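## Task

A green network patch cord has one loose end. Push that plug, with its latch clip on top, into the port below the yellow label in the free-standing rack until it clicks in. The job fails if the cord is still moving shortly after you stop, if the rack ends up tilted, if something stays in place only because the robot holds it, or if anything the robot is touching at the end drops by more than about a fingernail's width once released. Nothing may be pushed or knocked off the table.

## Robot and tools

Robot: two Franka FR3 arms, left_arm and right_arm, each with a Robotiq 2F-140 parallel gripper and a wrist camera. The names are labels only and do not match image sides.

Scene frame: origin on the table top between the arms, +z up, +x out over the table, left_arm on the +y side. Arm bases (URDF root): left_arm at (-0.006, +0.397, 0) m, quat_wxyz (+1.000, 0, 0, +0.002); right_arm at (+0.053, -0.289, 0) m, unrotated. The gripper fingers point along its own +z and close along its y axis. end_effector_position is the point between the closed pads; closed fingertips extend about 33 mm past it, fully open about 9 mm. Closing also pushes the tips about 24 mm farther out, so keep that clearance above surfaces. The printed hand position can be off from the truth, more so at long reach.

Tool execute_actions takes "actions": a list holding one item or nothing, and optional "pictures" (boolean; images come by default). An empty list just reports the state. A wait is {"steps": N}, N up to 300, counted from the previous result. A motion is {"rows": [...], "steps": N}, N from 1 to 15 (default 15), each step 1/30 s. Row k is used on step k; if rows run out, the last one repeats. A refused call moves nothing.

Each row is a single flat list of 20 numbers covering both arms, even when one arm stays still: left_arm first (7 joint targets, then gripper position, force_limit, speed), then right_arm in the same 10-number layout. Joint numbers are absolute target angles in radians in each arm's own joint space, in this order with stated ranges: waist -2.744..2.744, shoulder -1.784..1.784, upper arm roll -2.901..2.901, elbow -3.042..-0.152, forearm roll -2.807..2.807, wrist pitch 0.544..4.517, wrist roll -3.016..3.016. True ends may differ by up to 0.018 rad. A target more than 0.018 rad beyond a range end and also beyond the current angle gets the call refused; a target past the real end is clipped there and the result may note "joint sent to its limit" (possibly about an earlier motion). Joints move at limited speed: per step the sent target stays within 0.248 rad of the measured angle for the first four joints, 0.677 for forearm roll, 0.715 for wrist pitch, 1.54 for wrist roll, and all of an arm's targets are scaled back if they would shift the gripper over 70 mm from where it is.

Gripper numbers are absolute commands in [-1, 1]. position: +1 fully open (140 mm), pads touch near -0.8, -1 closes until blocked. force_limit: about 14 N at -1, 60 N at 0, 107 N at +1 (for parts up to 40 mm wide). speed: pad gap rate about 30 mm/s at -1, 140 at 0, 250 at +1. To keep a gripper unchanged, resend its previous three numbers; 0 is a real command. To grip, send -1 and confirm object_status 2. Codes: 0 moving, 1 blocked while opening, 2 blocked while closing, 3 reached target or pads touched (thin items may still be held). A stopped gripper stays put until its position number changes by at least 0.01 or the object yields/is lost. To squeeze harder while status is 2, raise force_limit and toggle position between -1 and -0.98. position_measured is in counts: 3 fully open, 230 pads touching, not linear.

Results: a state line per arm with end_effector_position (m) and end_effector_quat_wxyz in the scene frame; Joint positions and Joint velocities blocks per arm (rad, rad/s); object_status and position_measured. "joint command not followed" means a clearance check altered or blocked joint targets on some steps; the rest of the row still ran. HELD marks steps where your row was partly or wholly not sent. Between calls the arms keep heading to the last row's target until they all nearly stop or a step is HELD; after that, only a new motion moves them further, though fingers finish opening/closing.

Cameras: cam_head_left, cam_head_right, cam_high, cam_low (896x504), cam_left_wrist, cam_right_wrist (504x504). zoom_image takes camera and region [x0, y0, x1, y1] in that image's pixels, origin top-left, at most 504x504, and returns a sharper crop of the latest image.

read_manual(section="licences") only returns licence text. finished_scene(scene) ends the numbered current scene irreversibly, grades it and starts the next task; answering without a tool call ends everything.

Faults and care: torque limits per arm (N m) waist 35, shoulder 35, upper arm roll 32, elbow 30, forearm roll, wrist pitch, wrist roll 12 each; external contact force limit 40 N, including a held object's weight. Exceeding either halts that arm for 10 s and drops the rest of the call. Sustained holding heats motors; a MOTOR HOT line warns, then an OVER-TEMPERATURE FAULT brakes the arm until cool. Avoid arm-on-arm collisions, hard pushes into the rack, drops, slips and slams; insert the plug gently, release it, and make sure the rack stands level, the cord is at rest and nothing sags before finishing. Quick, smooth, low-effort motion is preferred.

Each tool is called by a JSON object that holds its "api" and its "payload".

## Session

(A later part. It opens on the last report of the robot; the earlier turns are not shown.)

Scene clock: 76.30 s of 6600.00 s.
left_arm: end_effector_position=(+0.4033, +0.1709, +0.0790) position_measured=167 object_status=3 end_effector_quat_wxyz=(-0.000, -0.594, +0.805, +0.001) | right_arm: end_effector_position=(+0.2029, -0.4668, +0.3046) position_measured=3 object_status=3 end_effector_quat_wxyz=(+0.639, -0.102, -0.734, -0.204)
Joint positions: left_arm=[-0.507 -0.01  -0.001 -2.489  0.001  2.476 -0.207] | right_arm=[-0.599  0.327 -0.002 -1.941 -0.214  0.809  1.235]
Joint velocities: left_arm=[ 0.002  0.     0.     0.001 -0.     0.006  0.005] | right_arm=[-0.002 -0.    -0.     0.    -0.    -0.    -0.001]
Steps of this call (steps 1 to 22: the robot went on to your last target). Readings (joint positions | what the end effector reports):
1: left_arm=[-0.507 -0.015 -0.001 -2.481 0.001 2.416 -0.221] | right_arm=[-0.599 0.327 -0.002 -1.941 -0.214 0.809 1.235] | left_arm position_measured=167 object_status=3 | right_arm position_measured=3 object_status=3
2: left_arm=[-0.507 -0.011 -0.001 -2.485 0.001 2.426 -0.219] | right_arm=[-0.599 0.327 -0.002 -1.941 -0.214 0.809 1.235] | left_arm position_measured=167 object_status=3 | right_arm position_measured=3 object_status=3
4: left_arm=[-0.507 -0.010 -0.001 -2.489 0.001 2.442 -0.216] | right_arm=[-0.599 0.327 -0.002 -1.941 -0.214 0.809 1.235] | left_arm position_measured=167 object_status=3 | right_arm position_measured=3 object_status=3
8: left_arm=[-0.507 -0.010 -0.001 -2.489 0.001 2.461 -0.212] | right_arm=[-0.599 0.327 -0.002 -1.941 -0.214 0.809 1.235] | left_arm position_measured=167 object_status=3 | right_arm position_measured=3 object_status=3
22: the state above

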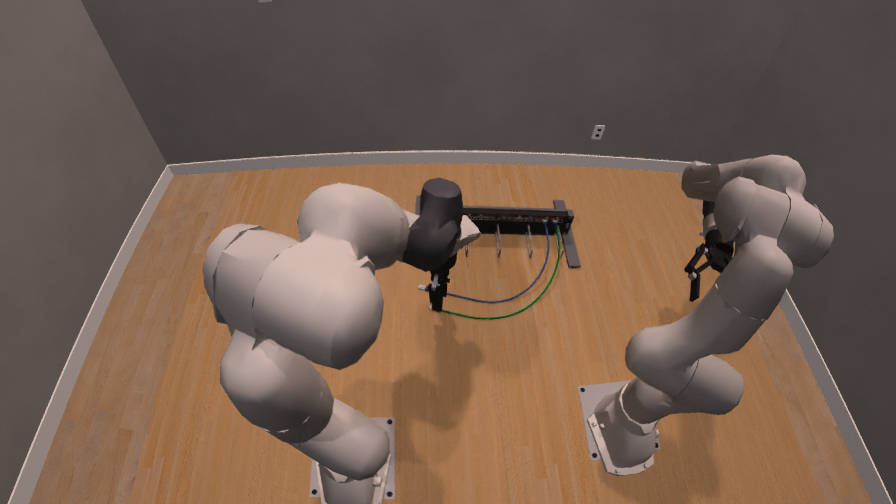

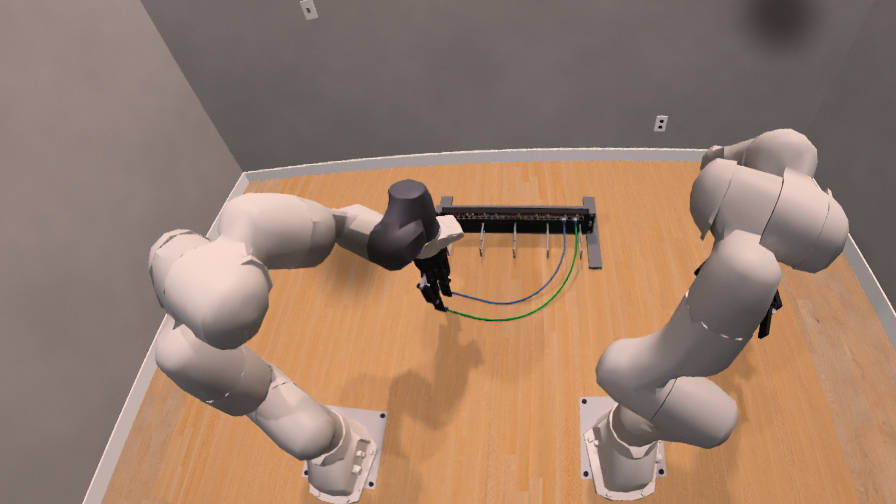

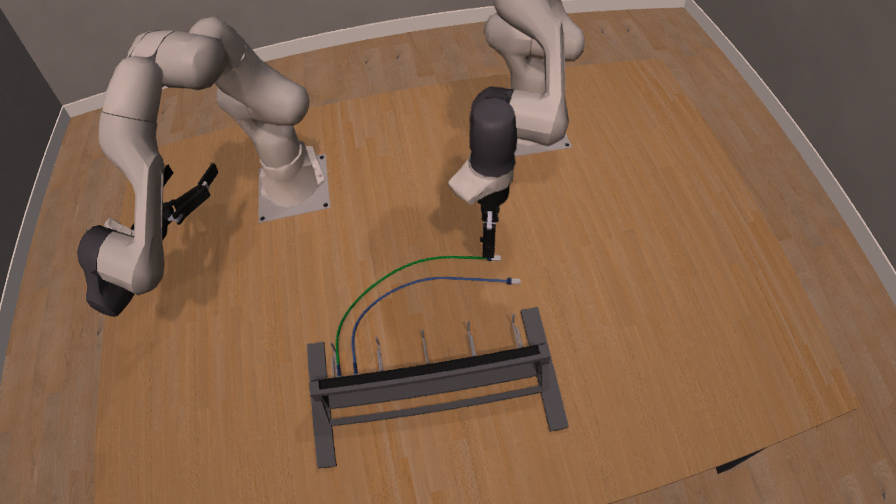

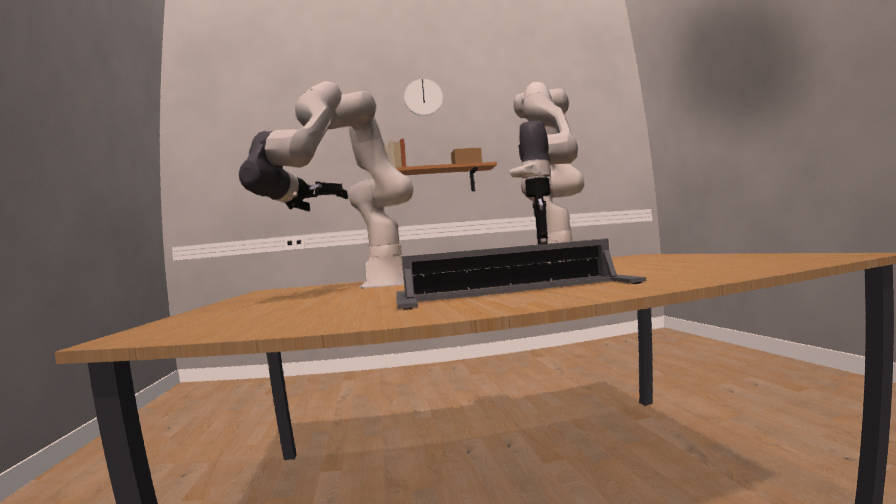

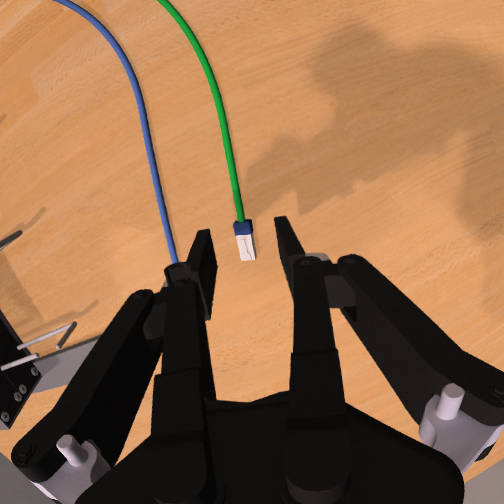

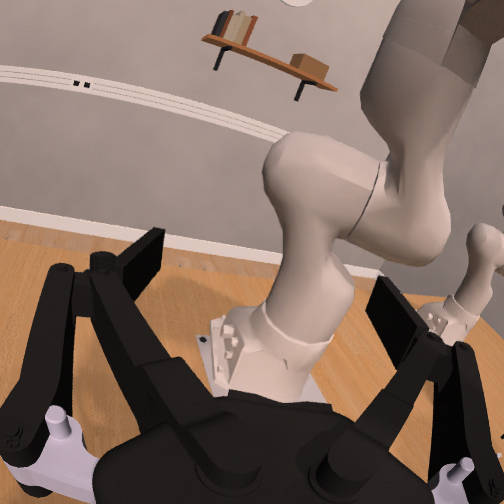

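{"api": "execute_actions", "payload": {"actions": [{"rows":[[-0.507,-0.01,0,-2.49,0,2.485,-0.198,-0.3,0,0,-0.6,0.327,0,-1.941,-0.214,0.809,1.235,1,0,0],[-0.507,-0.007,0,-2.4905,0,2.497,-0.198,-0.3,0,0,-0.6,0.327,0,-1.941,-0.214,0.809,1.235,1,0,0],[-0.507,-0.002,0,-2.4915,0,2.511,-0.198,-0.3,0,0,-0.6,0.327,0,-1.941,-0.214,0.809,1.235,1,0,0],[-0.507,0.005,0,-2.493,0,2.526,-0.198,-0.3,0,0,-0.6,0.327,0,-1.941,-0.214,0.809,1.235,1,0,0],[-0.507,0.014,0,-2.495,0,2.541,-0.198,-0.3,0,0,-0.6,0.327,0,-1.941,-0.214,0.809,1.235,1,0,0],[-0.507,0.024,0,-2.497,0,2.556,-0.198,-0.3,0,0,-0.6,0.327,0,-1.941,-0.214,0.809,1.235,1,0,0],[-0.507,0.035,0,-2.499,0,2.57,-0.198,-0.3,0,0,-0.6,0.327,0,-1.941,-0.214,0.809,1.235,1,0,0],[-0.507,0.046,0,-2.501,0,2.582,-0.198,-0.3,0,0,-0.6,0.327,0,-1.941,-0.214,0.809,1.235,1,0,0],[-0.507,0.057,0,-2.503,0,2.592,-0.198,-0.3,0,0,-0.6,0.327,0,-1.941,-0.214,0.809,1.235,1,0,0],[-0.507,0.067,0,-2.5045,0,2.6,-0.198,-0.3,0,0,-0.6,0.327,0,-1.941,-0.214,0.809,1.235,1,0,0],[-0.507,0.076,0,-2.506,0,2.605,-0.198,-0.3,0,0,-0.6,0.327,0,-1.941,-0.214,0.809,1.235,1,0,0],[-0.507,0.084,0,-2.507,0,2.608,-0.198,-0.3,0,0,-0.6,0.327,0,-1.941,-0.214,0.809,1.235,1,0,0],[-0.507,0.09,0,-2.508,0,2.608,-0.198,-0.3,0,0,-0.6,0.327,0,-1.941,-0.214,0.809,1.235,1,0,0],[-0.507,0.094,0,-2.5085,0,2.608,-0.198,-0.3,0,0,-0.6,0.327,0,-1.941,-0.214,0.809,1.235,1,0,0],[-0.507,0.096,0,-2.509,0,2.608,-0.198,-0.3,0,0,-0.6,0.327,0,-1.941,-0.214,0.809,1.235,1,0,0]]}], "pictures": false}}

{"api": "execute_actions", "payload": {"actions": [{"steps":15}]}}

{"api": "zoom_image", "payload": {"camera": "cam_left_wrist", "region": [170, 180, 330, 320]}}

Scene clock: 95.83 s of 6600.00 s.
left_arm: end_effector_position=(+0.4015, +0.1718, +0.0372) position_measured=167 object_status=3 end_effector_quat_wxyz=(-0.001, -0.593, +0.805, +0.003) | right_arm: end_effector_position=(+0.2029, -0.4668, +0.3046) position_measured=3 object_status=3 end_effector_quat_wxyz=(+0.639, -0.102, -0.734, -0.204)
Joint positions: left_arm=[-0.507  0.086 -0.001 -2.507  0.001  2.585 -0.205] | right_arm=[-0.599  0.327 -0.002 -1.941 -0.214  0.809  1.235]
Joint velocities: left_arm=[-0.001  0.166  0.001 -0.038  0.     0.114  0.002] | right_arm=[-0.     0.    -0.     0.002 -0.001 -0.    -0.001]
Steps of this call (steps 1 to 15: the robot went on to your last target; steps 16 to 90: nothing new was sent; then 16.03 s passed at rest; steps 91 to 105: all 15 steps of this action). Readings (joint positions | what the end effector reports):
91: left_arm=[-0.507 -0.010 -0.001 -2.489 0.001 2.478 -0.205] | right_arm=[-0.599 0.327 -0.002 -1.941 -0.214 0.809 1.235] | left_arm position_measured=167 object_status=3 | right_arm position_measured=3 object_status=3
92: left_arm=[-0.507 -0.010 -0.001 -2.489 0.001 2.481 -0.205] | right_arm=[-0.599 0.327 -0.002 -1.941 -0.214 0.809 1.235] | left_arm position_measured=167 object_status=3 | right_arm position_measured=3 object_status=3
94: left_arm=[-0.507 -0.006 -0.001 -2.489 0.001 2.492 -0.205] | right_arm=[-0.599 0.327 -0.002 -1.941 -0.214 0.809 1.235] | left_arm position_measured=167 object_status=3 | right_arm position_measured=3 object_status=3
98: left_arm=[-0.507 0.020 -0.001 -2.494 0.001 2.531 -0.205] | right_arm=[-0.599 0.327 -0.002 -1.941 -0.214 0.809 1.235] | left_arm position_measured=167 object_status=3 | right_arm position_measured=3 object_status=3
105: the state above

Scene clock: 96.33 s of 6600.00 s.
left_arm: end_effector_position=(+0.4035, +0.1707, +0.0338) position_measured=167 object_status=3 end_effector_quat_wxyz=(+0.000, -0.593, +0.805, -0.000) | right_arm: end_effector_position=(+0.2029, -0.4668, +0.3046) position_measured=3 object_status=3 end_effector_quat_wxyz=(+0.639, -0.102, -0.734, -0.204)
Joint positions: left_arm=[-0.507  0.095 -0.001 -2.509  0.001  2.605 -0.205] | right_arm=[-0.599  0.327 -0.002 -1.941 -0.214  0.809  1.235]
Joint velocities: left_arm=[-0.001  0.001 -0.     0.001 -0.001  0.008  0.   ] | right_arm=[ 0.001  0.     0.     0.     0.001  0.    -0.002]
Steps of this call (steps 1 to 15: the robot went on to your last target). Readings (joint positions | what the end effector reports):
1: left_arm=[-0.507 0.090 -0.001 -2.508 0.001 2.588 -0.205] | right_arm=[-0.599 0.327 -0.002 -1.941 -0.214 0.809 1.235] | left_arm position_measured=167 object_status=3 | right_arm position_measured=3 object_status=3
2: left_arm=[-0.507 0.093 -0.001 -2.508 0.001 2.591 -0.205] | right_arm=[-0.599 0.327 -0.002 -1.941 -0.214 0.809 1.235] | left_arm position_measured=167 object_status=3 | right_arm position_measured=3 object_status=3
4: left_arm=[-0.507 0.095 -0.001 -2.509 0.001 2.596 -0.205] | right_arm=[-0.599 0.327 -0.002 -1.941 -0.214 0.809 1.235] | left_arm position_measured=167 object_status=3 | right_arm position_measured=3 object_status=3
8: left_arm=[-0.507 0.095 -0.001 -2.509 0.001 2.601 -0.205] | right_arm=[-0.599 0.327 -0.002 -1.941 -0.214 0.809 1.235] | left_arm position_measured=167 object_status=3 | right_arm position_measured=3 object_status=3
15: the state above

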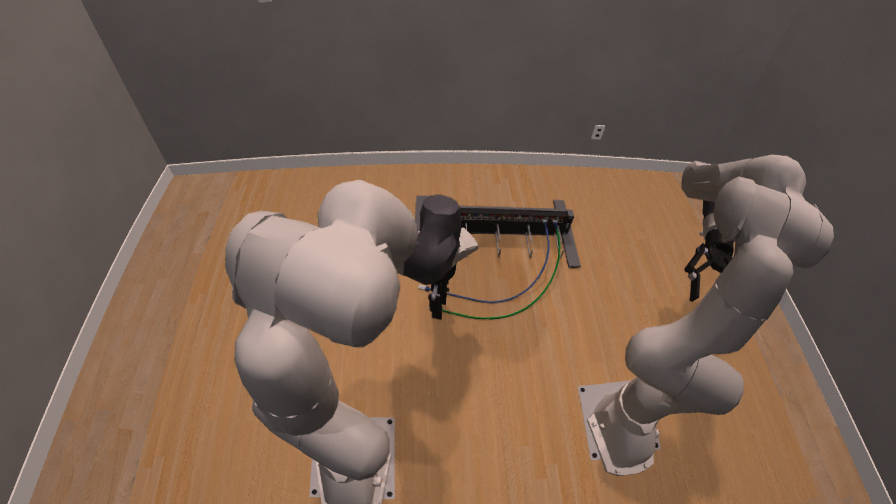

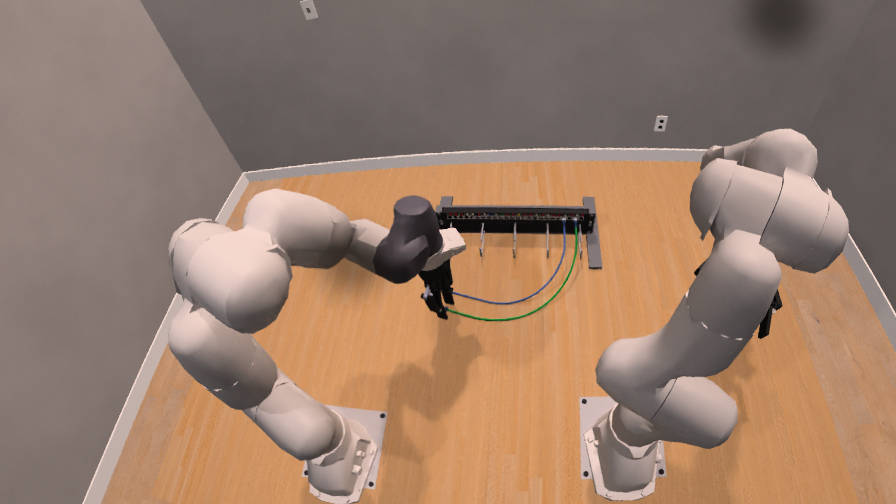

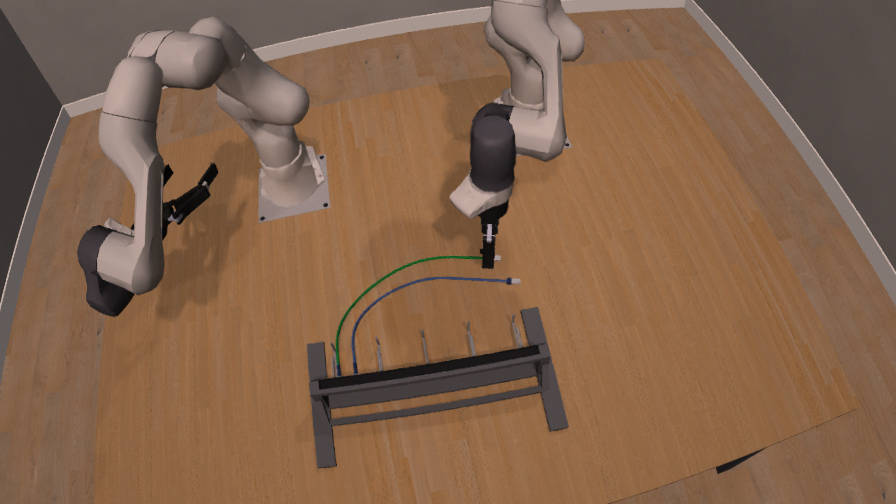

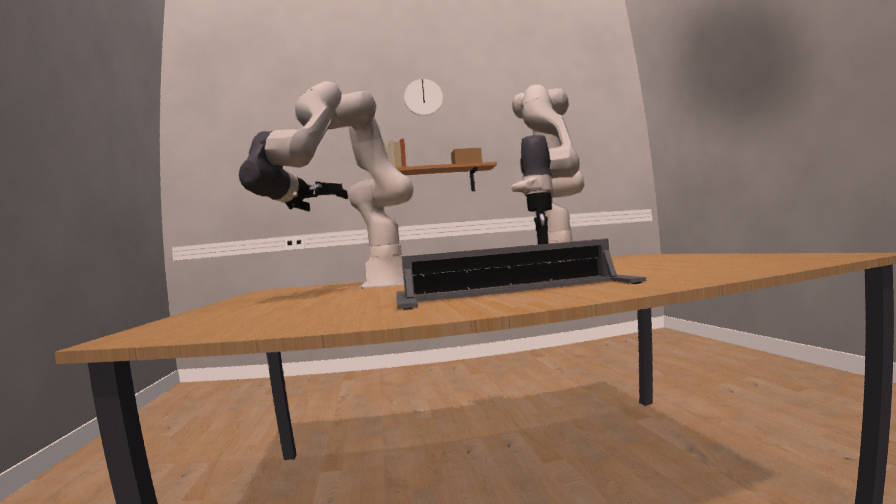

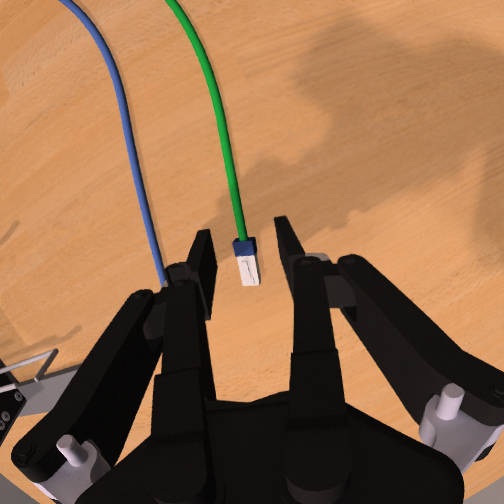

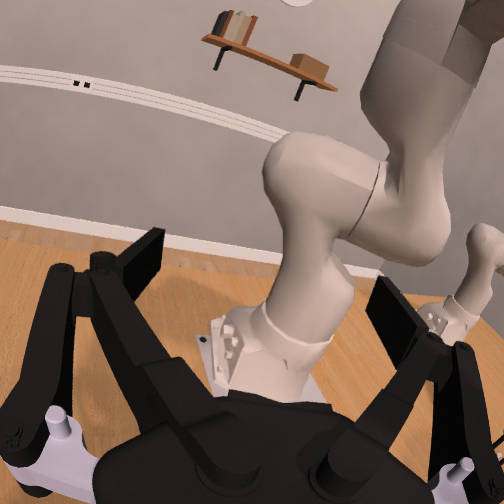

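Region (170, 180, 330, 320) of cam_left_wrist's 504x504 image, scaled by 3.150, with more detail than that image has; it fills the top 441 rows of this view, and the rest is white.

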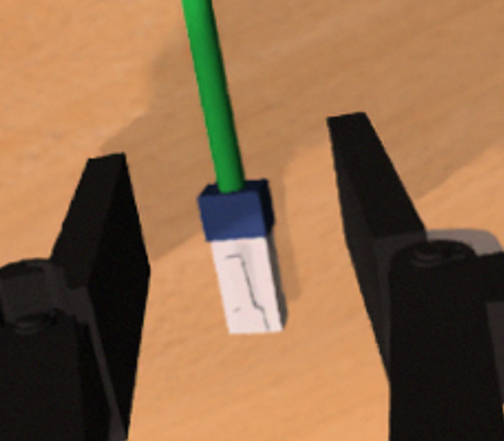

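{"api": "execute_actions", "payload": {"actions": [{"rows":[[-0.507,0.0975,0,-2.509,0,2.609,-0.198,-0.3,0,0,-0.6,0.327,0,-1.941,-0.214,0.809,1.235,1,0,0],[-0.507,0.0985,0,-2.509,0,2.609,-0.198,-1,0.5,-0.6,-0.6,0.327,0,-1.941,-0.214,0.809,1.235,1,0,0]],"steps":15}], "pictures": false}}

{"api": "execute_actions", "payload": {"actions": [{"steps":12}]}}

{"api": "zoom_image", "payload": {"camera": "cam_head_right", "region": [470, 200, 570, 260]}}

{"api": "zoom_image", "payload": {"camera": "cam_left_wrist", "region": [190, 200, 310, 320]}}

Scene clock: 105.10 s of 6600.00 s.
left_arm: end_effector_position=(+0.4037, +0.1706, +0.0333) position_measured=218 object_status=0 end_effector_quat_wxyz=(+0.001, -0.593, +0.805, -0.001) | right_arm: end_effector_position=(+0.2029, -0.4668, +0.3046) position_measured=3 object_status=3 end_effector_quat_wxyz=(+0.639, -0.102, -0.734, -0.204)
Joint positions: left_arm=[-0.507  0.096 -0.001 -2.509  0.001  2.607 -0.205] | right_arm=[-0.599  0.327 -0.002 -1.941 -0.214  0.809  1.235]
Joint velocities: left_arm=[ 0.    -0.    -0.    -0.001 -0.001 -0.001 -0.001] | right_arm=[-0.002 -0.001 -0.001 -0.    -0.     0.    -0.   ]
Steps of this call (steps 1 to 15: the robot went on to your last target; steps 16 to 90: nothing new was sent; then 5.27 s passed at rest; steps 91 to 105: all 15 steps of this action). Readings (joint positions | what the end effector reports):
91: left_arm=[-0.507 0.095 -0.001 -2.509 0.001 2.606 -0.205] | right_arm=[-0.599 0.327 -0.002 -1.941 -0.214 0.809 1.235] | left_arm position_measured=167 object_status=3 | right_arm position_measured=3 object_status=3
92: left_arm=[-0.507 0.095 -0.001 -2.509 0.001 2.606 -0.205] | right_arm=[-0.599 0.327 -0.002 -1.941 -0.214 0.809 1.235] | left_arm position_measured=167 object_status=0 | right_arm position_measured=3 object_status=3
94: left_arm=[-0.507 0.096 -0.001 -2.509 0.001 2.607 -0.205] | right_arm=[-0.599 0.327 -0.002 -1.941 -0.214 0.809 1.235] | left_arm position_measured=174 object_status=0 | right_arm position_measured=3 object_status=3
98: left_arm=[-0.507 0.096 -0.001 -2.509 0.001 2.607 -0.205] | right_arm=[-0.599 0.327 -0.002 -1.941 -0.214 0.809 1.235] | left_arm position_measured=190 object_status=0 | right_arm position_measured=3 object_status=3
105: the state above

Scene clock: 105.50 s of 6600.00 s.
left_arm: end_effector_position=(+0.4037, +0.1706, +0.0333) position_measured=218 object_status=2 end_effector_quat_wxyz=(+0.001, -0.593, +0.805, -0.001) | right_arm: end_effector_position=(+0.2029, -0.4668, +0.3046) position_measured=3 object_status=3 end_effector_quat_wxyz=(+0.639, -0.102, -0.734, -0.204)
Joint positions: left_arm=[-0.507  0.096 -0.001 -2.509  0.001  2.607 -0.205] | right_arm=[-0.599  0.327 -0.002 -1.941 -0.214  0.809  1.235]
Joint velocities: left_arm=[ 0.     0.     0.001  0.001  0.    -0.    -0.   ] | right_arm=[ 0.     0.     0.    -0.001  0.     0.    -0.   ]
Steps of this call (steps 1 to 12: the robot went on to your last target). Readings (joint positions | what the end effector reports):
1: left_arm=[-0.507 0.096 -0.001 -2.509 0.001 2.607 -0.205] | right_arm=[-0.599 0.327 -0.002 -1.941 -0.214 0.809 1.235] | left_arm position_measured=218 object_status=0 | right_arm position_measured=3 object_status=3
2: left_arm=[-0.507 0.096 -0.001 -2.509 0.001 2.607 -0.205] | right_arm=[-0.599 0.327 -0.002 -1.941 -0.214 0.809 1.235] | left_arm position_measured=218 object_status=0 | right_arm position_measured=3 object_status=3
4: left_arm=[-0.507 0.096 -0.001 -2.509 0.001 2.607 -0.205] | right_arm=[-0.599 0.327 -0.002 -1.941 -0.214 0.809 1.235] | left_arm position_measured=218 object_status=0 | right_arm position_measured=3 object_status=3
8: left_arm=[-0.507 0.096 -0.001 -2.509 0.001 2.607 -0.205] | right_arm=[-0.599 0.327 -0.002 -1.941 -0.214 0.809 1.235] | left_arm position_measured=218 object_status=2 | right_arm position_measured=3 object_status=3
12: the state above

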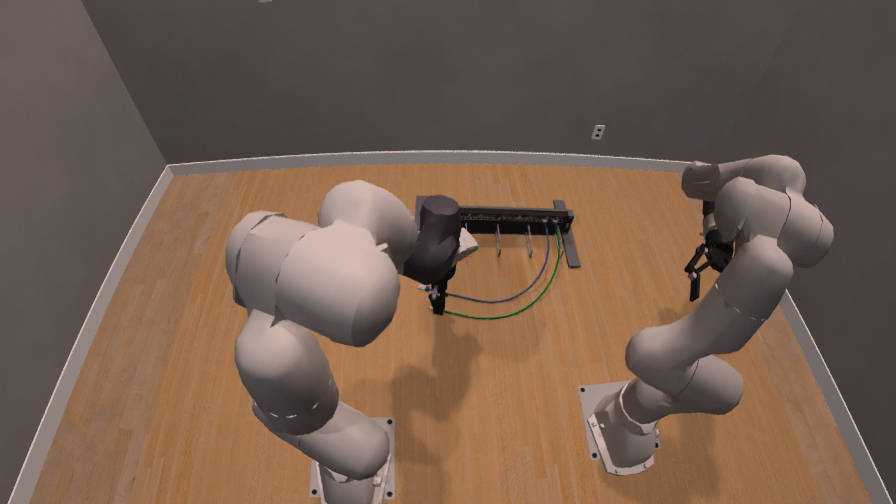

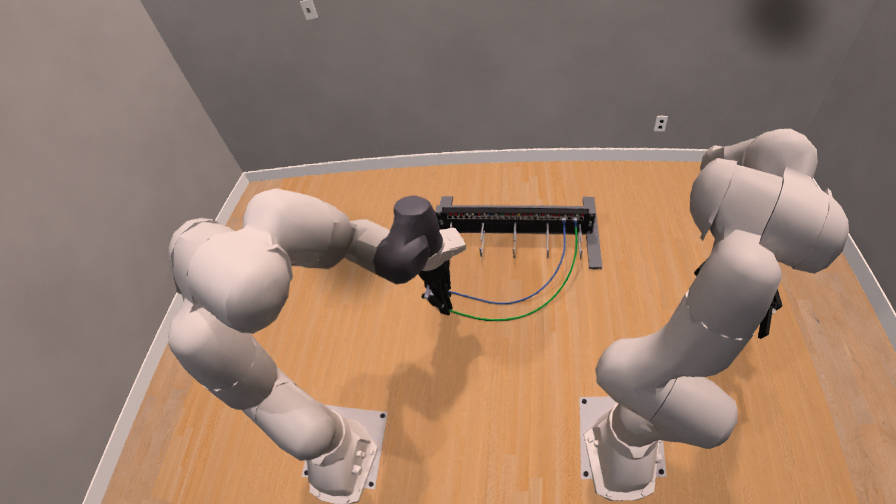

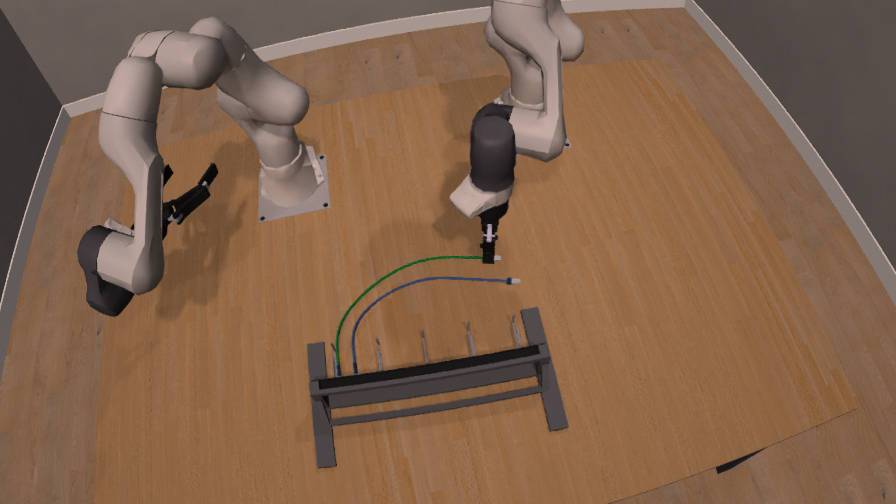

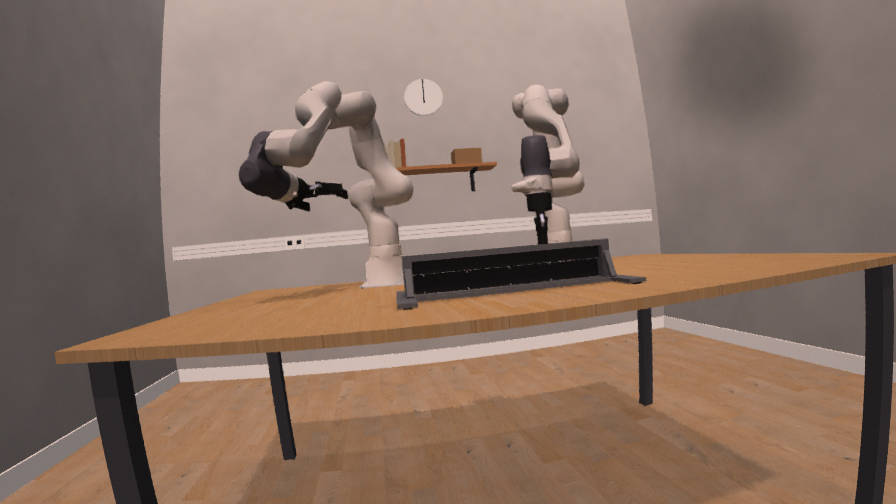

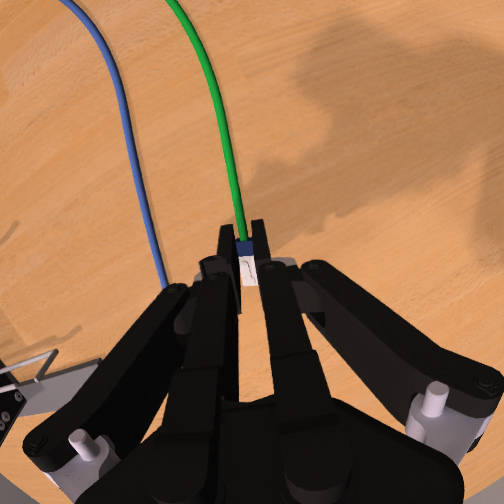

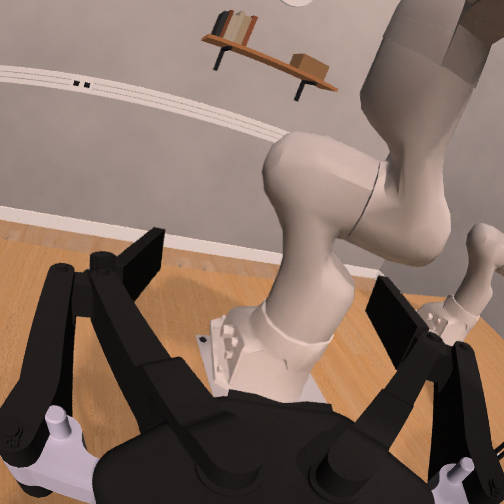

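Region (470, 200, 570, 260) of cam_head_right's 896x504 image, scaled by 5.040, with more detail than that image has; it fills the top 302 rows of this view, and the rest is white.

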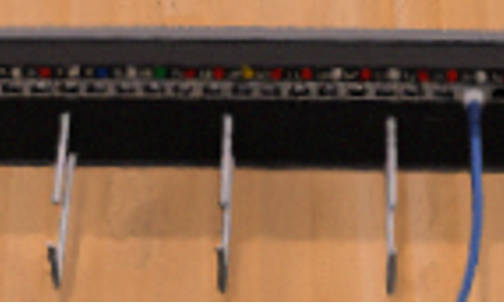

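Region (190, 200, 310, 320) of cam_left_wrist's 504x504 image, scaled by 4.200, with more detail than that image has.

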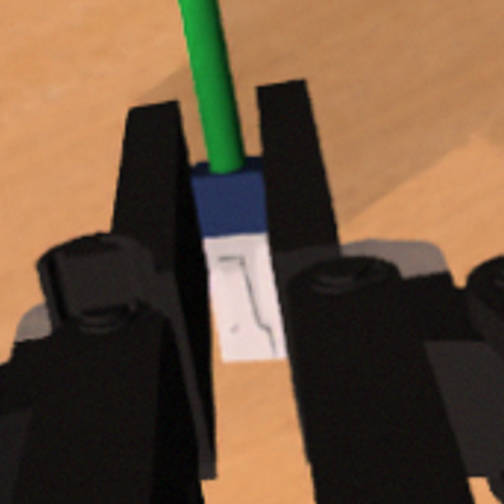

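{"api": "execute_actions", "payload": {"actions": [{"rows":[[-0.507,0.096,0,-2.509,0,2.607,-0.2,-0.3,0,0,-0.599,0.327,0,-1.941,-0.214,0.82,1.23,-0.3,0,-0.5],[-0.507,0.096,0,-2.509,0,2.607,-0.2,-0.3,0,0,-0.595,0.327,0,-1.941,-0.213,0.84,1.22,-0.3,0,-0.5],[-0.507,0.096,0,-2.509,0,2.607,-0.2,-0.3,0,0,-0.59,0.326,0,-1.942,-0.213,0.862,1.212,-0.3,0,-0.5],[-0.507,0.096,0,-2.509,0,2.607,-0.2,-0.3,0,0,-0.582,0.326,0,-1.943,-0.211,0.878,1.212,-0.3,0,-0.5],[-0.507,0.096,0,-2.509,0,2.603,-0.2,-0.3,0,0,-0.572,0.325,0,-1.943,-0.21,0.897,1.212,-0.3,0,-0.5],[-0.507,0.093,0,-2.509,0,2.594,-0.2,-0.3,0,0,-0.559,0.324,0,-1.945,-0.208,0.918,1.212,-0.3,0,-0.5],[-0.507,0.088,0,-2.508,0,2.582,-0.2,-0.3,0,0,-0.545,0.323,0,-1.946,-0.206,0.941,1.212,-0.3,0,-0.5],[-0.507,0.081,0,-2.507,0,2.568,-0.2,-0.3,0,0,-0.529,0.321,0,-1.947,-0.204,0.966,1.212,-0.3,0,-0.5],[-0.507,0.072,0,-2.505,0,2.553,-0.2,-0.3,0,0,-0.509,0.32,0,-1.949,-0.201,0.993,1.212,-0.3,0,-0.5],[-0.507,0.061,0,-2.503,0,2.538,-0.2,-0.3,0,0,-0.488,0.318,0,-1.951,-0.198,1.022,1.212,-0.3,0,-0.5],[-0.507,0.049,0,-2.501,0,2.523,-0.2,-0.3,0,0,-0.463,0.316,0,-1.953,-0.194,1.055,1.212,-0.3,0,-0.5],[-0.507,0.037,0,-2.499,0,2.508,-0.2,-0.3,0,0,-0.438,0.314,0,-1.955,-0.191,1.087,1.212,-0.3,0,-0.5],[-0.507,0.025,0,-2.497,0,2.493,-0.2,-0.3,0,0,-0.41,0.312,0,-1.958,-0.187,1.12,1.212,-0.3,0,-0.5],[-0.505,0.013,0,-2.495,0,2.478,-0.2,-0.3,0,0,-0.38,0.309,0,-1.961,-0.182,1.152,1.212,-0.3,0,-0.5],[-0.5,0.001,0,-2.493,0,2.463,-0.2,-0.3,0,0,-0.347,0.306,0,-1.964,-0.178,1.184,1.212,-0.3,0,-0.5]]}], "pictures": false}}

{"api": "execute_actions", "payload": {"actions": [{"rows":[[-0.492,-0.011,0,-2.491,0,2.449,-0.2,-0.3,0,0,-0.313,0.304,0,-1.967,-0.173,1.218,1.212,-0.3,0,-0.5],[-0.48,-0.023,0,-2.49,0,2.435,-0.2,-0.3,0,0,-0.28,0.301,0,-1.969,-0.168,1.251,1.212,-0.3,0,-0.5],[-0.464,-0.035,0,-2.49,0,2.422,-0.2,-0.3,0,0,-0.247,0.298,0,-1.972,-0.163,1.283,1.212,-0.3,0,-0.5],[-0.444,-0.047,0,-2.49,0,2.41,-0.2,-0.3,0,0,-0.213,0.296,0,-1.975,-0.158,1.315,1.212,-0.3,0,-0.5],[-0.42,-0.059,0,-2.49,0,2.398,-0.2,-0.3,0,0,-0.178,0.293,0,-1.979,-0.153,1.348,1.212,-0.3,0,-0.5],[-0.392,-0.071,0,-2.49,0,2.387,-0.2,-0.3,0,0,-0.145,0.29,0,-1.982,-0.149,1.382,1.212,-0.3,0,-0.5],[-0.36,-0.082,0,-2.49,0,2.378,-0.2,-0.3,0,0,-0.112,0.287,0,-1.984,-0.144,1.414,1.212,-0.3,0,-0.5],[-0.325,-0.092,0,-2.49,0,2.37,-0.2,-0.3,0,0,-0.078,0.285,0,-1.987,-0.139,1.446,1.212,-0.3,0,-0.5],[-0.29,-0.101,0,-2.49,0,2.365,-0.2,-0.3,0,0,-0.045,0.282,0,-1.99,-0.134,1.479,1.212,-0.3,0,-0.5],[-0.255,-0.109,0,-2.49,0,2.362,-0.2,-0.3,0,0,-0.01,0.279,0,-1.994,-0.129,1.513,1.212,-0.3,0,-0.5],[-0.22,-0.116,0,-2.49,0,2.36,-0.2,-0.3,0,0,0.023,0.276,0,-1.996,-0.124,1.545,1.212,-0.3,0,-0.5],[-0.185,-0.122,0,-2.49,0,2.36,-0.2,-0.3,0,0,0.057,0.274,0,-1.999,-0.12,1.577,1.212,-0.3,0,-0.5],[-0.15,-0.126,0,-2.49,0,2.36,-0.2,-0.3,0,0,0.09,0.271,0,-2.002,-0.115,1.611,1.212,-0.3,0,-0.5],[-0.115,-0.129,0,-2.49,0,2.36,-0.2,-0.3,0,0,0.125,0.268,0,-2.006,-0.11,1.644,1.212,-0.3,0,-0.5],[-0.08,-0.13,0,-2.49,0,2.36,-0.2,-0.3,0,0,0.158,0.265,0,-2.008,-0.105,1.676,1.212,-0.3,0,-0.5]]}], "pictures": false}}

{"api": "execute_actions", "payload": {"actions": [{"rows":[[-0.045,-0.13,0,-2.49,0,2.36,-0.2,-0.3,0,0,0.192,0.263,0,-2.011,-0.1,1.708,1.212,-0.3,0,-0.5],[-0.01,-0.13,0,-2.49,0,2.36,-0.2,-0.3,0,0,0.227,0.26,0,-2.015,-0.095,1.742,1.212,-0.3,0,-0.5],[0.025,-0.13,0,-2.49,0,2.36,-0.2,-0.3,0,0,0.26,0.257,0,-2.018,-0.09,1.775,1.212,-0.3,0,-0.5],[0.06,-0.13,0,-2.49,0,2.36,-0.2,-0.3,0,0,0.294,0.255,0,-2.021,-0.086,1.807,1.212,-0.3,0,-0.5],[0.095,-0.13,0,-2.49,0,2.36,-0.2,-0.3,0,0,0.327,0.252,0,-2.023,-0.081,1.839,1.212,-0.3,0,-0.5],[0.13,-0.13,0,-2.49,0,2.36,-0.2,-0.3,0,0,0.362,0.249,0,-2.027,-0.076,1.872,1.212,-0.3,0,-0.5],[0.165,-0.13,0,-2.49,0,2.36,-0.2,-0.3,0,0,0.395,0.246,0,-2.03,-0.071,1.906,1.212,-0.3,0,-0.5],[0.2,-0.13,0,-2.49,0,2.36,-0.2,-0.3,0,0,0.429,0.244,0,-2.033,-0.066,1.938,1.212,-0.3,0,-0.5],[0.235,-0.13,0,-2.49,0,2.36,-0.2,-0.3,0,0,0.462,0.241,0,-2.036,-0.061,1.97,1.212,-0.3,0,-0.5],[0.268,-0.13,0,-2.49,0,2.36,-0.2,-0.3,0,0,0.495,0.238,0,-2.038,-0.057,2.003,1.212,-0.3,0,-0.5],[0.299,-0.13,0,-2.49,0,2.36,-0.2,-0.3,0,0,0.53,0.235,0,-2.042,-0.052,2.035,1.212,-0.3,0,-0.5],[0.328,-0.13,0,-2.49,0,2.36,-0.2,-0.3,0,0,0.564,0.233,0,-2.045,-0.047,2.068,1.212,-0.3,0,-0.5],[0.355,-0.13,0,-2.49,0,2.36,-0.2,-0.3,0,0,0.597,0.23,0,-2.048,-0.042,2.097,1.212,-0.3,0,-0.5],[0.38,-0.13,0,-2.49,0,2.36,-0.2,-0.3,0,0,0.63,0.227,0,-2.05,-0.037,2.123,1.212,-0.3,0,-0.5],[0.403,-0.13,0,-2.49,0,2.36,-0.2,-0.3,0,0,0.664,0.225,0,-2.053,-0.032,2.149,1.212,-0.3,0,-0.5]]}], "pictures": false}}

{"api": "execute_actions", "payload": {"actions": [{"rows":[[0.424,-0.13,0,-2.49,0,2.36,-0.2,-0.3,0,0,0.697,0.222,0,-2.056,-0.028,2.172,1.212,-0.3,0,-0.5],[0.442,-0.13,0,-2.49,0,2.36,-0.2,-0.3,0,0,0.727,0.219,0,-2.059,-0.023,2.193,1.212,-0.3,0,-0.5],[0.458,-0.13,0,-2.49,0,2.36,-0.2,-0.3,0,0,0.755,0.217,0,-2.062,-0.019,2.212,1.212,-0.3,0,-0.5],[0.471,-0.13,0,-2.49,0,2.36,-0.2,-0.3,0,0,0.78,0.215,0,-2.064,-0.016,2.228,1.212,-0.3,0,-0.5],[0.482,-0.13,0,-2.49,0,2.36,-0.2,-0.3,0,0,0.805,0.213,0,-2.066,-0.012,2.241,1.212,-0.3,0,-0.5],[0.49,-0.13,0,-2.49,0,2.36,-0.2,-0.3,0,0,0.826,0.211,0,-2.068,-0.009,2.254,1.212,-0.3,0,-0.5],[0.496,-0.13,0,-2.49,0,2.36,-0.2,-0.3,0,0,0.846,0.21,0,-2.07,-0.006,2.263,1.212,-0.3,0,-0.5],[0.5,-0.13,0,-2.49,0,2.36,-0.2,-0.3,0,0,0.863,0.208,0,-2.071,-0.004,2.271,1.212,-0.3,0,-0.5],[0.5,-0.13,0,-2.49,0,2.36,-0.2,-0.3,0,0,0.878,0.207,0,-2.072,-0.002,2.277,1.212,-0.3,0,-0.5],[0.5,-0.13,0,-2.49,0,2.36,-0.2,-0.3,0,0,0.891,0.206,0,-2.074,0,2.28,1.212,-0.3,0,-0.5],[0.5,-0.13,0,-2.49,0,2.36,-0.2,-0.3,0,0,0.901,0.205,0,-2.074,0.001,2.281,1.212,-0.3,0,-0.5],[0.5,-0.13,0,-2.49,0,2.36,-0.2,-0.3,0,0,0.909,0.205,0,-2.075,0.002,2.281,1.212,-0.3,0,-0.5],[0.5,-0.13,0,-2.49,0,2.36,-0.2,-0.3,0,0,0.915,0.204,0,-2.076,0.003,2.281,1.212,-0.3,0,-0.5],[0.5,-0.13,0,-2.49,0,2.36,-0.2,-0.3,0,0,0.918,0.204,0,-2.076,0.004,2.281,1.212,-0.3,0,-0.5],[0.5,-0.13,0,-2.49,0,2.36,-0.2,-0.3,0,0,0.92,0.204,0,-2.076,0.004,2.281,1.212,-0.3,0,-0.5]]}], "pictures": false}}

{"api": "execute_actions", "payload": {"actions": [{"steps":15}]}}

Scene clock: 156.37 s of 6600.00 s.
left_arm: end_effector_position=(+0.4021, +0.1720, +0.0605) position_measured=167 object_status=3 end_effector_quat_wxyz=(-0.001, -0.594, +0.805, +0.003) | right_arm: end_effector_position=(+0.2637, -0.4500, +0.2363) position_measured=67 object_status=0 end_effector_quat_wxyz=(-0.564, +0.020, +0.816, +0.124)
Joint positions: left_arm=[-0.506  0.03  -0.001 -2.5    0.001  2.523 -0.205] | right_arm=[-0.414  0.314 -0.005 -1.955 -0.193  1.051  1.22 ]
Joint velocities: left_arm=[ 0.041 -0.362  0.     0.068 -0.001 -0.353  0.001] | right_arm=[ 0.818 -0.062  0.045 -0.066  0.105  0.8   -0.014]
Steps of this call (steps 1 to 15: the robot went on to your last target; steps 16 to 90: nothing new was sent; then 47.37 s passed at rest; steps 91 to 105: all 15 steps of this action). Readings (joint positions | what the end effector reports):
91: left_arm=[-0.507 0.096 -0.001 -2.509 0.001 2.607 -0.205] | right_arm=[-0.599 0.327 -0.002 -1.941 -0.214 0.810 1.235] | left_arm position_measured=218 object_status=0 | right_arm position_measured=3 object_status=0
92: left_arm=[-0.507 0.096 -0.001 -2.509 0.001 2.607 -0.205] | right_arm=[-0.599 0.327 -0.002 -1.941 -0.214 0.815 1.234] | left_arm position_measured=218 object_status=0 | right_arm position_measured=7 object_status=0
94: left_arm=[-0.507 0.096 -0.001 -2.509 0.001 2.607 -0.205] | right_arm=[-0.595 0.327 -0.002 -1.941 -0.214 0.831 1.230] | left_arm position_measured=197 object_status=0 | right_arm position_measured=16 object_status=0
98: left_arm=[-0.507 0.093 -0.001 -2.509 0.001 2.596 -0.205] | right_arm=[-0.561 0.326 -0.003 -1.943 -0.211 0.886 1.225] | left_arm position_measured=168 object_status=0 | right_arm position_measured=34 object_status=0
105: the state above

Scene clock: 156.87 s of 6600.00 s.
left_arm: end_effector_position=(+0.4510, +0.3266, +0.1223) position_measured=167 object_status=3 end_effector_quat_wxyz=(-0.004, +0.725, -0.689, +0.005) | right_arm: end_effector_position=(+0.4088, -0.3065, +0.1424) position_measured=136 object_status=0 end_effector_quat_wxyz=(-0.381, -0.211, +0.900, -0.005)
Joint positions: left_arm=[-0.156 -0.122 -0.001 -2.489  0.001  2.379 -0.205] | right_arm=[ 0.065  0.276  0.    -1.996 -0.127  1.499  1.218]
Joint velocities: left_arm=[ 0.986 -0.114  0.062  0.004 -0.    -0.091  0.001] | right_arm=[ 0.886 -0.069  0.043 -0.068  0.125  0.816  0.001]
Steps of this call (steps 1 to 15: all 15 steps of this action). Readings (joint positions | what the end effector reports):
1: left_arm=[-0.503 0.017 -0.001 -2.497 0.001 2.511 -0.205] | right_arm=[-0.384 0.312 -0.005 -1.958 -0.189 1.080 1.220] | left_arm position_measured=167 object_status=3 | right_arm position_measured=71 object_status=0
2: left_arm=[-0.498 0.005 -0.002 -2.495 0.001 2.498 -0.205] | right_arm=[-0.352 0.310 -0.004 -1.961 -0.185 1.110 1.220] | left_arm position_measured=167 object_status=3 | right_arm position_measured=76 object_status=0
4: left_arm=[-0.477 -0.020 -0.003 -2.493 0.001 2.472 -0.205] | right_arm=[-0.287 0.304 -0.003 -1.966 -0.176 1.171 1.219] | left_arm position_measured=167 object_status=3 | right_arm position_measured=85 object_status=0
8: left_arm=[-0.391 -0.067 -0.005 -2.491 0.001 2.424 -0.205] | right_arm=[-0.155 0.294 -0.001 -1.977 -0.158 1.292 1.218] | left_arm position_measured=167 object_status=3 | right_arm position_measured=103 object_status=0
15: the state above

Scene clock: 157.37 s of 6600.00 s.
left_arm: end_effector_position=(+0.4246, +0.5554, +0.1237) position_measured=167 object_status=3 end_effector_quat_wxyz=(-0.001, +0.874, -0.486, +0.001) | right_arm: end_effector_position=(+0.4691, -0.0738, +0.1059) position_measured=167 object_status=3 end_effector_quat_wxyz=(-0.182, -0.427, +0.885, -0.043)
Joint positions: left_arm=[ 0.347 -0.128  0.002 -2.489  0.001  2.364 -0.205] | right_arm=[ 0.515  0.241 -0.    -2.034 -0.065  1.904  1.218]
Joint velocities: left_arm=[ 0.753  0.001  0.039  0.001  0.001 -0.006  0.001] | right_arm=[ 0.847 -0.066  0.037 -0.062  0.116  0.71   0.   ]
Steps of this call (steps 1 to 15: all 15 steps of this action). Readings (joint positions | what the end effector reports):
1: left_arm=[-0.121 -0.125 -0.000 -2.489 0.001 2.377 -0.205] | right_arm=[0.096 0.274 0.000 -1.998 -0.122 1.527 1.218] | left_arm position_measured=167 object_status=3 | right_arm position_measured=140 object_status=0
2: left_arm=[-0.086 -0.127 -0.000 -2.489 0.001 2.374 -0.205] | right_arm=[0.127 0.271 -0.000 -2.001 -0.118 1.555 1.218] | left_arm position_measured=167 object_status=3 | right_arm position_measured=145 object_status=0
4: left_arm=[-0.016 -0.128 0.000 -2.489 0.001 2.371 -0.205] | right_arm=[0.188 0.267 0.000 -2.007 -0.110 1.611 1.218] | left_arm position_measured=167 object_status=3 | right_arm position_measured=154 object_status=0
8: left_arm=[0.124 -0.128 0.000 -2.489 0.001 2.366 -0.205] | right_arm=[0.309 0.257 0.000 -2.017 -0.093 1.721 1.218] | left_arm position_measured=167 object_status=3 | right_arm position_measured=167 object_status=0
15: the state above

Scene clock: 157.87 s of 6600.00 s.
left_arm: end_effector_position=(+0.3953, +0.6184, +0.1236) position_measured=167 object_status=3 end_effector_quat_wxyz=(-0.000, +0.908, -0.418, +0.000) | right_arm: end_effector_position=(+0.3959, +0.1585, +0.1165) position_measured=167 object_status=3 end_effector_quat_wxyz=(-0.023, -0.595, +0.804, -0.008)
Joint positions: left_arm=[ 0.498 -0.128  0.002 -2.489  0.001  2.362 -0.205] | right_arm=[ 0.91   0.207  0.008 -2.07  -0.005  2.228  1.217]
Joint velocities: left_arm=[ 0.001  0.    -0.007  0.001 -0.    -0.     0.001] | right_arm=[ 0.26  -0.028  0.023 -0.024  0.055  0.31  -0.001]
Steps of this call (steps 1 to 15: all 15 steps of this action). Readings (joint positions | what the end effector reports):
1: left_arm=[0.372 -0.128 0.002 -2.489 0.001 2.364 -0.205] | right_arm=[0.545 0.239 -0.000 -2.037 -0.061 1.928 1.218] | left_arm position_measured=167 object_status=3 | right_arm position_measured=167 object_status=3
2: left_arm=[0.395 -0.128 0.003 -2.489 0.001 2.363 -0.205] | right_arm=[0.575 0.237 -0.000 -2.039 -0.057 1.953 1.218] | left_arm position_measured=167 object_status=3 | right_arm position_measured=167 object_status=3
4: left_arm=[0.434 -0.128 0.003 -2.489 0.001 2.363 -0.205] | right_arm=[0.634 0.232 -0.000 -2.045 -0.048 2.001 1.218] | left_arm position_measured=167 object_status=3 | right_arm position_measured=167 object_status=3
8: left_arm=[0.484 -0.128 0.003 -2.489 0.001 2.363 -0.205] | right_arm=[0.753 0.222 -0.000 -2.055 -0.031 2.094 1.218] | left_arm position_measured=167 object_status=3 | right_arm position_measured=167 object_status=3
15: the state above

Scene clock: 158.37 s of 6600.00 s.
left_arm: end_effector_position=(+0.3954, +0.6182, +0.1236) position_measured=167 object_status=3 end_effector_quat_wxyz=(-0.000, +0.908, -0.418, +0.000) | right_arm: end_effector_position=(+0.4015, +0.1721, +0.1198) position_measured=167 object_status=3 end_effector_quat_wxyz=(-0.001, -0.595, +0.804, +0.001)
Joint positions: left_arm=[ 0.499 -0.128  0.001 -2.489  0.001  2.362 -0.205] | right_arm=[ 0.921  0.205  0.002 -2.073  0.002  2.276  1.216]
Joint velocities: left_arm=[ 0.    -0.003  0.001  0.    -0.    -0.001 -0.002] | right_arm=[ 0.    -0.    -0.    -0.001  0.002  0.015  0.   ]
Steps of this call (steps 1 to 15: the robot went on to your last target). Readings (joint positions | what the end effector reports):
1: left_arm=[0.498 -0.128 0.002 -2.489 0.001 2.362 -0.205] | right_arm=[0.916 0.206 0.008 -2.071 -0.003 2.238 1.217] | left_arm position_measured=167 object_status=3 | right_arm position_measured=167 object_status=3
2: left_arm=[0.499 -0.128 0.002 -2.489 0.001 2.362 -0.205] | right_arm=[0.920 0.206 0.008 -2.072 -0.002 2.245 1.217] | left_arm position_measured=167 object_status=3 | right_arm position_measured=167 object_status=3
4: left_arm=[0.499 -0.128 0.001 -2.489 0.001 2.362 -0.205] | right_arm=[0.921 0.205 0.007 -2.072 -0.000 2.256 1.217] | left_arm position_measured=167 object_status=3 | right_arm position_measured=167 object_status=3
8: left_arm=[0.499 -0.128 0.001 -2.489 0.001 2.362 -0.205] | right_arm=[0.921 0.205 0.003 -2.073 0.001 2.269 1.217] | left_arm position_measured=167 object_status=3 | right_arm position_measured=167 object_status=3
15: the state above

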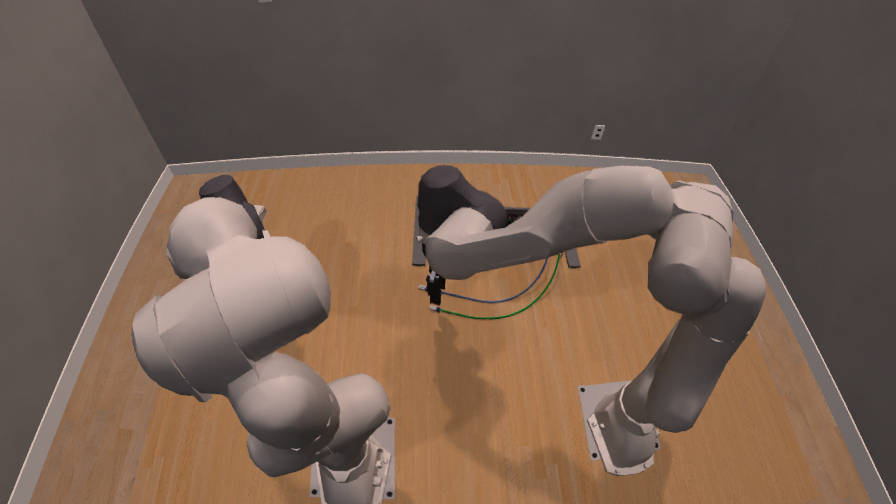

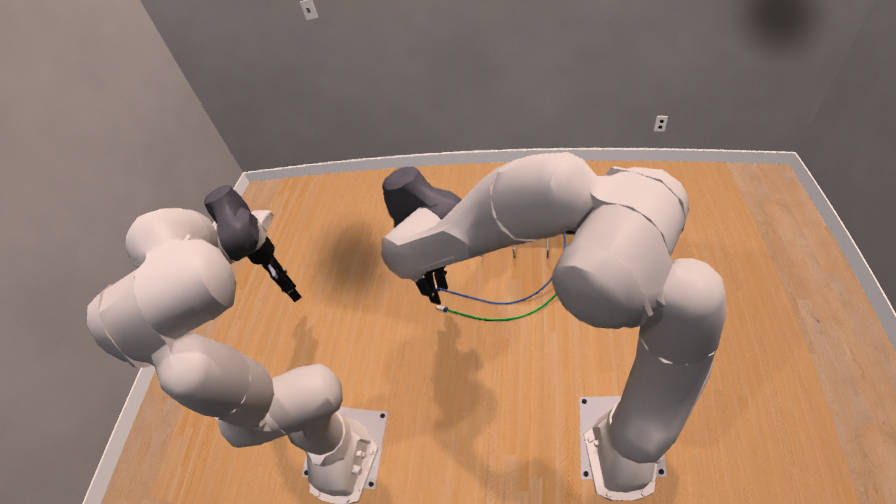

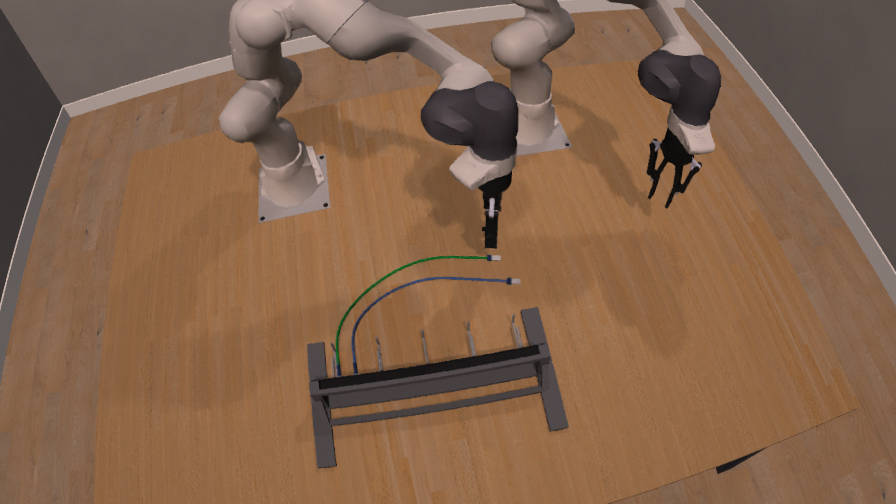

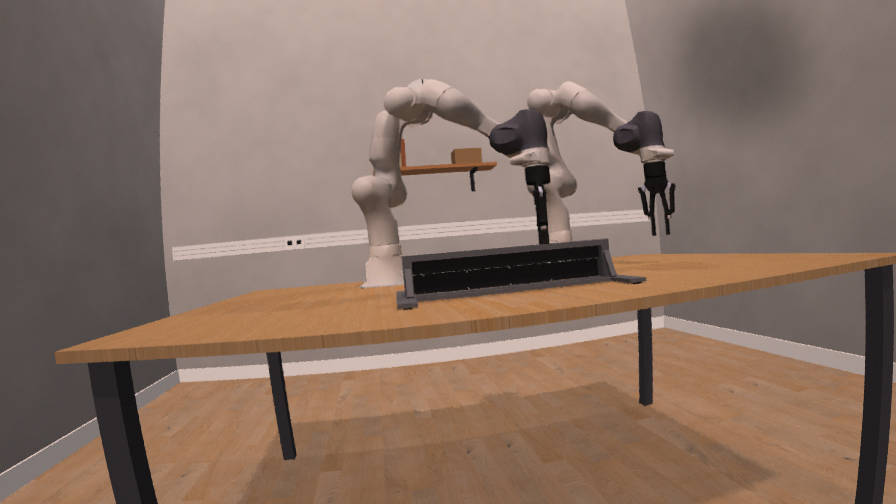

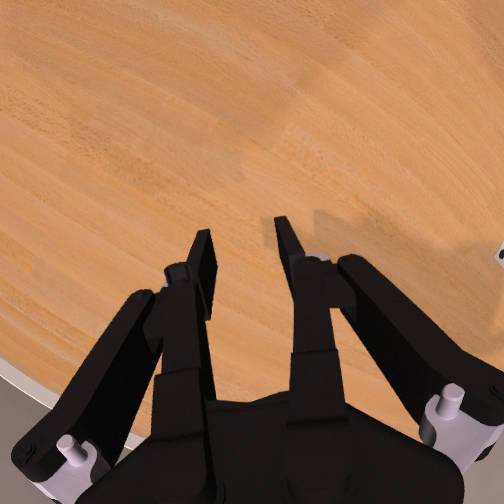

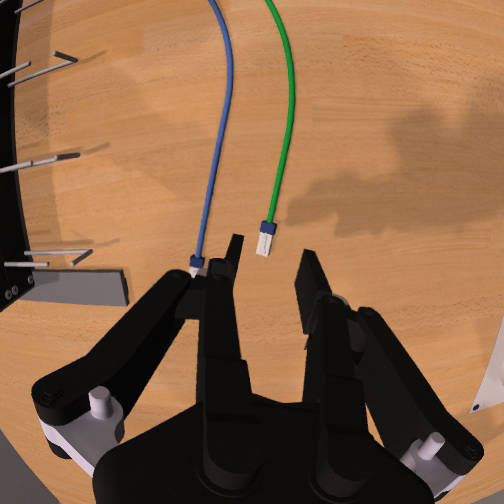

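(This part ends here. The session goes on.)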